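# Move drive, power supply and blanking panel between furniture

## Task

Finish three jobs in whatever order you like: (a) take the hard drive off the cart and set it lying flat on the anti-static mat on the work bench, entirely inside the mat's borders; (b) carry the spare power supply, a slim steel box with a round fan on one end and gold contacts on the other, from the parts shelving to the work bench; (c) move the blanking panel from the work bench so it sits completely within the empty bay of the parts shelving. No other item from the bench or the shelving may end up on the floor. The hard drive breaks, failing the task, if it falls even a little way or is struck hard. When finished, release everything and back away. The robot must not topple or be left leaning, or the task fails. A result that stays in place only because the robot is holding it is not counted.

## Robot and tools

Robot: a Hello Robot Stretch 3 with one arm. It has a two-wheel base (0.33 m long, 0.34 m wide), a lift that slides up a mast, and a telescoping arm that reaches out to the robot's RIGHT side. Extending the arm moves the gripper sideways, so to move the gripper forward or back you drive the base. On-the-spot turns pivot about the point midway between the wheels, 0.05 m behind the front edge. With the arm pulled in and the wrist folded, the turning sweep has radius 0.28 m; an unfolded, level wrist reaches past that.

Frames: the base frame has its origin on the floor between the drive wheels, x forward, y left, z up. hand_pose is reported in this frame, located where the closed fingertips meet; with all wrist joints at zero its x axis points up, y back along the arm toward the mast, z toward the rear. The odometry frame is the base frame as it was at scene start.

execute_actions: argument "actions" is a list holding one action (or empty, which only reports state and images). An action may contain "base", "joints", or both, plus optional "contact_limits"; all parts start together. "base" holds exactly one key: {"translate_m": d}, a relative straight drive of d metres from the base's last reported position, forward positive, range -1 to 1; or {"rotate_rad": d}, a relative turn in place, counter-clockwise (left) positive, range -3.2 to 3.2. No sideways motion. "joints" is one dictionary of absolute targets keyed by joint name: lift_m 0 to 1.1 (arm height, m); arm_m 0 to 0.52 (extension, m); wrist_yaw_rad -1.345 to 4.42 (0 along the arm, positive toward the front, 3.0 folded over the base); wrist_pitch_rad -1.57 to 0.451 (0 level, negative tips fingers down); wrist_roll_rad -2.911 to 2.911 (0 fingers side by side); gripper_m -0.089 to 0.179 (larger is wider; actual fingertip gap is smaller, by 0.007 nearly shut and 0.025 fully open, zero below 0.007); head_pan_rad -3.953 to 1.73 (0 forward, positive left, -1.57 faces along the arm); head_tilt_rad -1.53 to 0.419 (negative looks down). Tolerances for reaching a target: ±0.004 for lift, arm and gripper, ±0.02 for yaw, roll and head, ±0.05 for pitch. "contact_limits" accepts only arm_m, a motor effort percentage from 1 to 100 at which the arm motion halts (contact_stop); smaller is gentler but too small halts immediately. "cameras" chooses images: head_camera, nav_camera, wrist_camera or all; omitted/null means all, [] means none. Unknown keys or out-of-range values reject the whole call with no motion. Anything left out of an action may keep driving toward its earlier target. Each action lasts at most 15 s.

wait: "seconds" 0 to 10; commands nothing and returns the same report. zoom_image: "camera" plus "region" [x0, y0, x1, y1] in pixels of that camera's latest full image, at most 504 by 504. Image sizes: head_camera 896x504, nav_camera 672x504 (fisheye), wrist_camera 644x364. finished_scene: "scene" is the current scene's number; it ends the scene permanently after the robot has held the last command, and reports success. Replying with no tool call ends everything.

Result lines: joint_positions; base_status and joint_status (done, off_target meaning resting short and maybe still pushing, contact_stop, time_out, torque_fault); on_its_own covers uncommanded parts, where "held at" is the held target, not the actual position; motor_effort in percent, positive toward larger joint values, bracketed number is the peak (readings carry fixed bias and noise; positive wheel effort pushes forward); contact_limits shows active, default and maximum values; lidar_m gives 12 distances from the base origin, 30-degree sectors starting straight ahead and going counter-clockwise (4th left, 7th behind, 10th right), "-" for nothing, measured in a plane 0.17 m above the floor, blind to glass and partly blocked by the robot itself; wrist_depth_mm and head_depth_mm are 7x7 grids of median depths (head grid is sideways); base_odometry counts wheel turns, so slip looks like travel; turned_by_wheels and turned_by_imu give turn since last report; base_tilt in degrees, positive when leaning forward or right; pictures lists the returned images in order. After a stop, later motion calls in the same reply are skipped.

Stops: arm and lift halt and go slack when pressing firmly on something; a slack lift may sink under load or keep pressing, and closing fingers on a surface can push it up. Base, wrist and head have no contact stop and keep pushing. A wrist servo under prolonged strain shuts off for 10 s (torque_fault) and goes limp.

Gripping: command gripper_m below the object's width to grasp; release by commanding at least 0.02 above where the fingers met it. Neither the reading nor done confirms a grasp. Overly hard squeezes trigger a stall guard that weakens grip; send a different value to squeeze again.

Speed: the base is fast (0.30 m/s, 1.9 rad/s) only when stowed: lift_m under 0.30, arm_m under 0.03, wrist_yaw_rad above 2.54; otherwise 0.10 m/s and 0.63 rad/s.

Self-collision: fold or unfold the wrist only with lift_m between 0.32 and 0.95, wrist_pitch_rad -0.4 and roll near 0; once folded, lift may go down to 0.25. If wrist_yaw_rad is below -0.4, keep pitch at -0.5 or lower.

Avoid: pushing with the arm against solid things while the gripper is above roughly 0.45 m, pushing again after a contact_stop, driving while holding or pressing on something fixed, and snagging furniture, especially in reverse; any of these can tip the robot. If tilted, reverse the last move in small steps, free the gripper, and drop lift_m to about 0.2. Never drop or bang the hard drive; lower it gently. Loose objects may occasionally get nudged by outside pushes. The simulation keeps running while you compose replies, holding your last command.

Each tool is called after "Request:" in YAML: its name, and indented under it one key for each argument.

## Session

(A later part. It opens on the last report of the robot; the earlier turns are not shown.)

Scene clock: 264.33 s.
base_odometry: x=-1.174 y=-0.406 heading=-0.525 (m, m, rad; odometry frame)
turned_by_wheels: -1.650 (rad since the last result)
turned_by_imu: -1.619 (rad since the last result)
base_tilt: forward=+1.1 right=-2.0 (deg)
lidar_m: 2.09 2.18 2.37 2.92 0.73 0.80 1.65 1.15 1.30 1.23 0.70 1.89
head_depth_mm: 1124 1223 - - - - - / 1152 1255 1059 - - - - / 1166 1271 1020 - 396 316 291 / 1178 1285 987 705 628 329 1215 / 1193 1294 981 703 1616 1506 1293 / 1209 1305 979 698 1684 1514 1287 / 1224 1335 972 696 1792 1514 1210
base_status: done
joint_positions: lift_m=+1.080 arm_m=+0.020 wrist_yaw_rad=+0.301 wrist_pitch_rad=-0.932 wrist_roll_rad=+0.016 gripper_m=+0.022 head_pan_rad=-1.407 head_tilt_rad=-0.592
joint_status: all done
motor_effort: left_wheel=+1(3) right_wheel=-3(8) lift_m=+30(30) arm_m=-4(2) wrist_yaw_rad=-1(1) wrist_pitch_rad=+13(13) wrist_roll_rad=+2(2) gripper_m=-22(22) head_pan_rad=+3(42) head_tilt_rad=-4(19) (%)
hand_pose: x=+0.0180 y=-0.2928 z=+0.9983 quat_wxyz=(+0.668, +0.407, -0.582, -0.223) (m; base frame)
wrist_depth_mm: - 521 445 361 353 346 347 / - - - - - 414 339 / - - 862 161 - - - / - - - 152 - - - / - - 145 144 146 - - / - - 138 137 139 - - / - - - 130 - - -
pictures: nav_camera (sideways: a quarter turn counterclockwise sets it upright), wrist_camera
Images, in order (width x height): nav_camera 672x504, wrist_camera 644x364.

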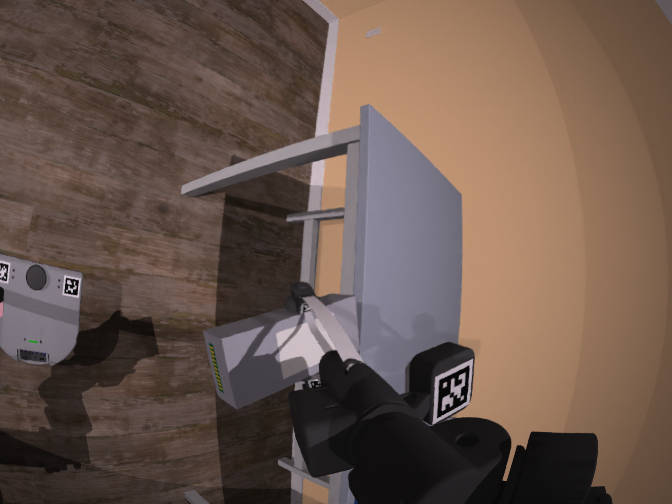

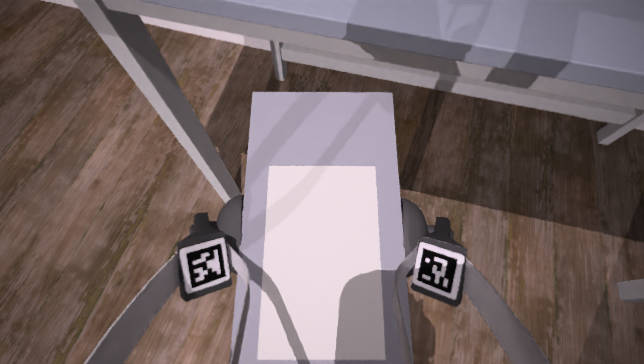

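Request:
execute_actions:
  actions:
    - {"joints":{"arm_m":0.49}}
  cameras: []

Request:
execute_actions:
  actions:
    - {"joints":{"lift_m":1.035}}
  cameras: ["nav_camera","wrist_camera"]

Scene clock: 269.27 s.
base_odometry: x=-1.174 y=-0.406 heading=-0.525 (m, m, rad; odometry frame)
turned_by_wheels: +0.000 (rad since the last result)
turned_by_imu: +0.001 (rad since the last result)
base_tilt: forward=+1.0 right=-1.9 (deg)
lidar_m: 2.08 2.19 2.37 2.93 0.73 0.80 1.66 1.15 1.31 1.23 0.70 1.89
head_depth_mm: - 1251 1000 711 1550 1533 1306 / 1151 - 732 681 1566 1527 1301 / 1163 1263 890 705 1586 1526 1295 / 1177 1285 986 705 1599 1519 1296 / 1193 1287 980 701 1608 1524 1284 / 1207 1298 976 698 1685 1515 1286 / 1216 1338 966 696 1784 1514 1207
base_status: not commanded
joint_positions: lift_m=+1.080 arm_m=+0.490 wrist_yaw_rad=+0.300 wrist_pitch_rad=-0.932 wrist_roll_rad=+0.016 gripper_m=+0.022 head_pan_rad=-1.407 head_tilt_rad=-0.592
joint_status: all done
motor_effort: left_wheel=+0(0) right_wheel=-3(3) lift_m=+30(30) arm_m=+2(2) wrist_yaw_rad=+0(1) wrist_pitch_rad=+14(14) wrist_roll_rad=+2(2) gripper_m=-21(22) head_pan_rad=+3(2) head_tilt_rad=-4(5) (%)
hand_pose: x=+0.0178 y=-0.7623 z=+0.9982 quat_wxyz=(+0.667, +0.407, -0.582, -0.223) (m; base frame)
wrist_depth_mm: 334 336 339 341 340 344 343 / 308 309 309 313 312 313 315 / 283 284 279 160 283 288 289 / 262 263 260 152 262 266 268 / 245 246 145 144 146 247 249 / 230 230 138 137 139 232 232 / 216 216 213 131 214 219 219
pictures: none
No camera images: the call's "cameras" was empty. Leave "cameras" out to get every camera's image.

Scene clock: 270.50 s.
base_odometry: x=-1.174 y=-0.406 heading=-0.525 (m, m, rad; odometry frame)
turned_by_wheels: +0.000 (rad since the last result)
turned_by_imu: +0.000 (rad since the last result)
base_tilt: forward=+0.9 right=-2.1 (deg)
lidar_m: 2.09 2.18 2.37 2.93 0.73 0.80 1.65 1.15 1.31 1.23 0.70 1.88
head_depth_mm: 1117 - 998 714 1550 1545 1300 / 1150 1225 791 682 1563 1528 1299 / 1167 1264 993 689 1582 1529 1297 / 1179 1281 986 705 1599 1528 1299 / 1191 1293 980 702 1622 1519 1291 / 1201 1300 971 697 1690 1514 1289 / 1226 1339 968 697 1775 1515 1207
base_status: not commanded
joint_positions: lift_m=+1.035 arm_m=+0.490 wrist_yaw_rad=+0.300 wrist_pitch_rad=-0.932 wrist_roll_rad=+0.016 gripper_m=+0.022 head_pan_rad=-1.407 head_tilt_rad=-0.592
joint_status: all done
motor_effort: left_wheel=+0(0) right_wheel=-3(3) lift_m=+25(27) arm_m=+3(3) wrist_yaw_rad=+1(0) wrist_pitch_rad=+13(14) wrist_roll_rad=+2(2) gripper_m=-22(22) head_pan_rad=+4(3) head_tilt_rad=-4(4) (%)
hand_pose: x=+0.0178 y=-0.7623 z=+0.9535 quat_wxyz=(+0.667, +0.407, -0.582, -0.223) (m; base frame)
wrist_depth_mm: 273 275 275 277 279 278 281 / 249 251 253 253 254 256 257 / 230 231 228 160 231 235 235 / 213 215 213 151 214 218 218 / 199 200 144 144 146 203 204 / 186 187 138 137 139 189 190 / 175 177 173 131 174 178 179
pictures: nav_camera (sideways: a quarter turn counterclockwise sets it upright), wrist_camera
Images, in order (width x height): nav_camera 672x504, wrist_camera 644x364.

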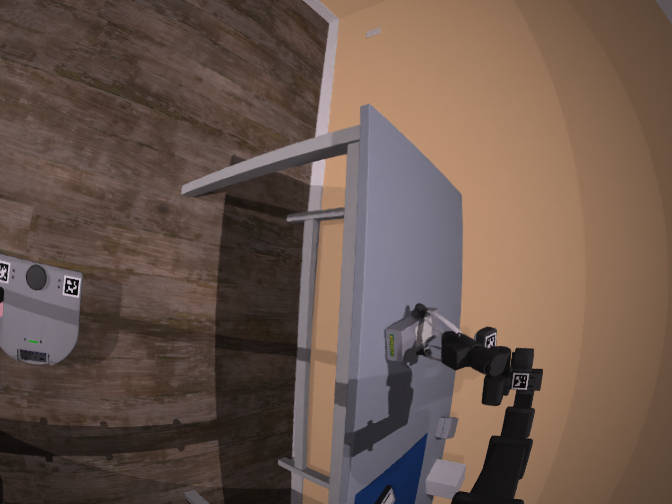

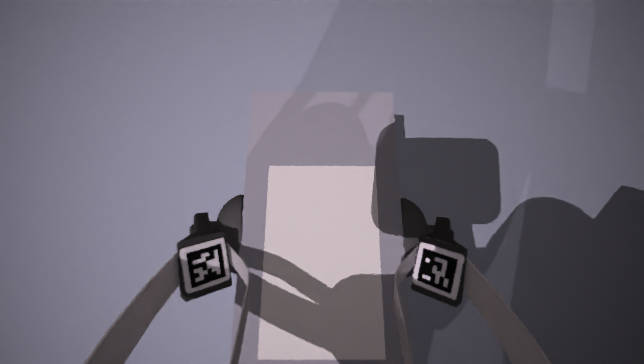

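Request:
execute_actions:
  actions:
    - {"joints":{"lift_m":1.019}}
  cameras: []

Request:
execute_actions:
  actions:
    - {"joints":{"gripper_m":0.12}}
  cameras: []

Request:
execute_actions:
  actions:
    - {"joints":{"lift_m":1.1,"head_pan_rad":-2.0}}
  cameras: []

Request:
execute_actions:
  actions:
    - {"joints":{"arm_m":0.15}}

Scene clock: 271.87 s.
base_odometry: x=-1.174 y=-0.406 heading=-0.525 (m, m, rad; odometry frame)
turned_by_wheels: +0.000 (rad since the last result)
turned_by_imu: +0.000 (rad since the last result)
base_tilt: forward=+1.0 right=-1.9 (deg)
lidar_m: 2.09 2.18 2.37 2.92 0.73 0.80 1.66 1.15 1.31 1.23 0.70 1.89
head_depth_mm: 1124 - 1001 712 1563 1528 1303 / 1149 1231 - 683 1561 1527 1298 / 1165 1263 992 687 1590 1521 1296 / 1182 1282 986 704 1601 1525 1291 / 1189 1289 977 700 1608 1522 1288 / 1206 1300 976 699 1693 1517 1285 / 1223 1331 969 695 1788 1514 1211
base_status: not commanded
joint_positions: lift_m=+1.019 arm_m=+0.490 wrist_yaw_rad=+0.300 wrist_pitch_rad=-0.931 wrist_roll_rad=+0.016 gripper_m=+0.022 head_pan_rad=-1.407 head_tilt_rad=-0.592
joint_status: all done
motor_effort: left_wheel=+0(0) right_wheel=-3(3) lift_m=+24(25) arm_m=+3(2) wrist_yaw_rad=+0(0) wrist_pitch_rad=+13(14) wrist_roll_rad=+2(2) gripper_m=-21(21) head_pan_rad=+3(4) head_tilt_rad=-4(4) (%)
hand_pose: x=+0.0179 y=-0.7624 z=+0.9377 quat_wxyz=(+0.668, +0.407, -0.582, -0.223) (m; base frame)
wrist_depth_mm: 252 253 254 256 257 258 258 / 230 231 232 233 234 235 235 / 212 214 210 168 213 216 217 / 197 198 196 155 197 200 201 / 184 183 146 144 147 186 187 / 172 172 136 135 137 175 175 / 162 163 159 126 160 164 164
pictures: none
No camera images: the call's "cameras" was empty. Leave "cameras" out to get every camera's image.

Scene clock: 273.33 s.
base_odometry: x=-1.174 y=-0.406 heading=-0.525 (m, m, rad; odometry frame)
turned_by_wheels: +0.000 (rad since the last result)
turned_by_imu: +0.000 (rad since the last result)
base_tilt: forward=+1.0 right=-2.0 (deg)
lidar_m: 2.09 2.18 2.37 2.93 0.73 0.79 1.65 1.15 1.31 1.23 0.70 1.89
head_depth_mm: 1126 - 1004 713 1545 1534 1305 / 1150 1226 - 687 1566 1532 1299 / 1166 1266 995 691 1588 1529 1293 / 1173 1282 990 704 1599 1520 1291 / 1196 1283 980 702 1610 1523 1291 / 1207 1303 973 699 1684 1515 1288 / 1219 1334 970 697 1783 1516 1214
base_status: not commanded
joint_positions: lift_m=+1.019 arm_m=+0.490 wrist_yaw_rad=+0.300 wrist_pitch_rad=-0.902 wrist_roll_rad=+0.016 gripper_m=+0.120 head_pan_rad=-1.407 head_tilt_rad=-0.592
joint_status: all done
motor_effort: left_wheel=+0(0) right_wheel=-2(3) lift_m=+24(24) arm_m=+3(2) wrist_yaw_rad=+1(1) wrist_pitch_rad=+4(14) wrist_roll_rad=+2(2) gripper_m=+0(89) head_pan_rad=+3(3) head_tilt_rad=-4(4) (%)
hand_pose: x=+0.0197 y=-0.7684 z=+0.9416 quat_wxyz=(+0.671, +0.398, -0.588, -0.213) (m; base frame)
wrist_depth_mm: 267 268 269 272 272 273 275 / 242 242 244 245 245 248 248 / 221 223 220 175 224 226 226 / 203 205 201 161 204 208 208 / 190 192 185 149 186 194 193 / 176 173 143 139 144 180 179 / 167 166 147 130 134 167 168
pictures: none
No camera images: the call's "cameras" was empty. Leave "cameras" out to get every camera's image.

Scene clock: 274.90 s.
base_odometry: x=-1.174 y=-0.406 heading=-0.525 (m, m, rad; odometry frame)
turned_by_wheels: +0.000 (rad since the last result)
turned_by_imu: +0.000 (rad since the last result)
base_tilt: forward=+1.0 right=-2.0 (deg)
lidar_m: 2.09 2.18 2.37 2.91 0.73 0.79 1.65 1.15 1.31 1.23 0.70 1.89
head_depth_mm: - 1580 999 2083 1880 1533 1301 / 1465 1527 993 825 1855 1525 1302 / 1401 1288 982 781 1801 1528 1296 / 1341 1375 987 746 1758 1525 1291 / 1270 1327 981 719 1743 1520 1291 / 1224 1281 977 698 1618 1510 1290 / 1171 1249 970 677 1499 1513 1287
base_status: not commanded
joint_positions: lift_m=+1.100 arm_m=+0.490 wrist_yaw_rad=+0.300 wrist_pitch_rad=-0.902 wrist_roll_rad=+0.016 gripper_m=+0.120 head_pan_rad=-1.993 head_tilt_rad=-0.592
joint_status: all done
motor_effort: left_wheel=+0(0) right_wheel=-3(2) lift_m=+26(26) arm_m=+2(3) wrist_yaw_rad=+0(0) wrist_pitch_rad=+4(4) wrist_roll_rad=+2(2) gripper_m=+0(1) head_pan_rad=-4(35) head_tilt_rad=-4(4) (%)
hand_pose: x=+0.0198 y=-0.7686 z=+1.0226 quat_wxyz=(+0.671, +0.398, -0.588, -0.213) (m; base frame)
wrist_depth_mm: 381 387 387 389 391 393 392 / 347 349 351 353 353 356 357 / 319 319 320 323 322 324 326 / 293 294 296 253 299 299 299 / 272 274 274 233 276 278 276 / 254 249 252 217 256 258 257 / 239 238 237 203 237 240 241
pictures: none
No camera images: the call's "cameras" was empty. Leave "cameras" out to get every camera's image.

Scene clock: 278.60 s.
base_odometry: x=-1.174 y=-0.406 heading=-0.525 (m, m, rad; odometry frame)
turned_by_wheels: +0.000 (rad since the last result)
turned_by_imu: +0.001 (rad since the last result)
base_tilt: forward=+1.0 right=-2.1 (deg)
lidar_m: 2.09 2.18 2.37 2.93 0.73 0.79 1.65 1.15 1.31 1.23 0.70 1.89
head_depth_mm: - 1605 1000 2083 1869 1532 1303 / - 1522 994 825 1866 1527 1298 / 1402 1299 985 784 1801 1524 1296 / 1339 1368 981 749 1758 1528 1296 / 1278 - 976 721 1746 1520 1293 / - - 975 700 1628 1519 1286 / - - 921 - 1504 1515 1285
base_status: not commanded
joint_positions: lift_m=+1.100 arm_m=+0.150 wrist_yaw_rad=+0.300 wrist_pitch_rad=-0.901 wrist_roll_rad=+0.016 gripper_m=+0.120 head_pan_rad=-1.993 head_tilt_rad=-0.592
joint_status: all done
motor_effort: left_wheel=+0(0) right_wheel=-3(3) lift_m=+26(26) arm_m=-3(4) wrist_yaw_rad=+0(1) wrist_pitch_rad=+4(4) wrist_roll_rad=+2(2) gripper_m=+0(0) head_pan_rad=-3(3) head_tilt_rad=-4(4) (%)
hand_pose: x=+0.0198 y=-0.4291 z=+1.0227 quat_wxyz=(+0.671, +0.398, -0.588, -0.213) (m; base frame)
wrist_depth_mm: 387 387 390 394 333 398 397 / 358 350 354 357 345 358 360 / - 567 333 329 324 326 327 / - - - - - 310 302 / - - - - - - - / - - - - - - - / - - - - - - -
pictures: head_camera (sideways: a quarter turn clockwise sets it upright), nav_camera (sideways: a quarter turn counterclockwise sets it upright), wrist_camera
Images, in order (width x height): head_camera 896x504, nav_camera 672x504, wrist_camera 644x364.

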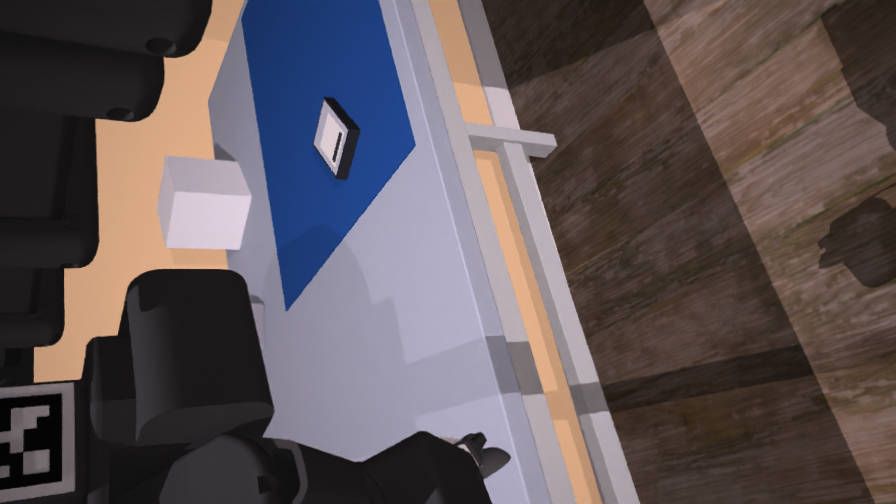

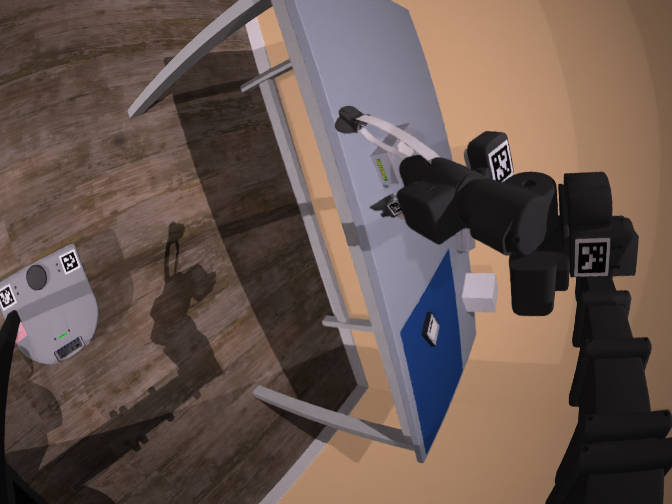

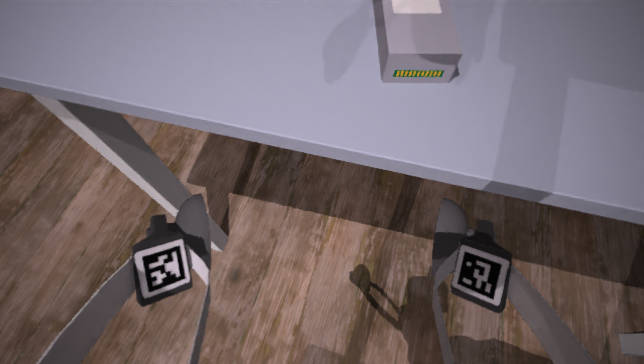

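Request:
finished_scene:
  scene: 2

The scene is finished: the task was done.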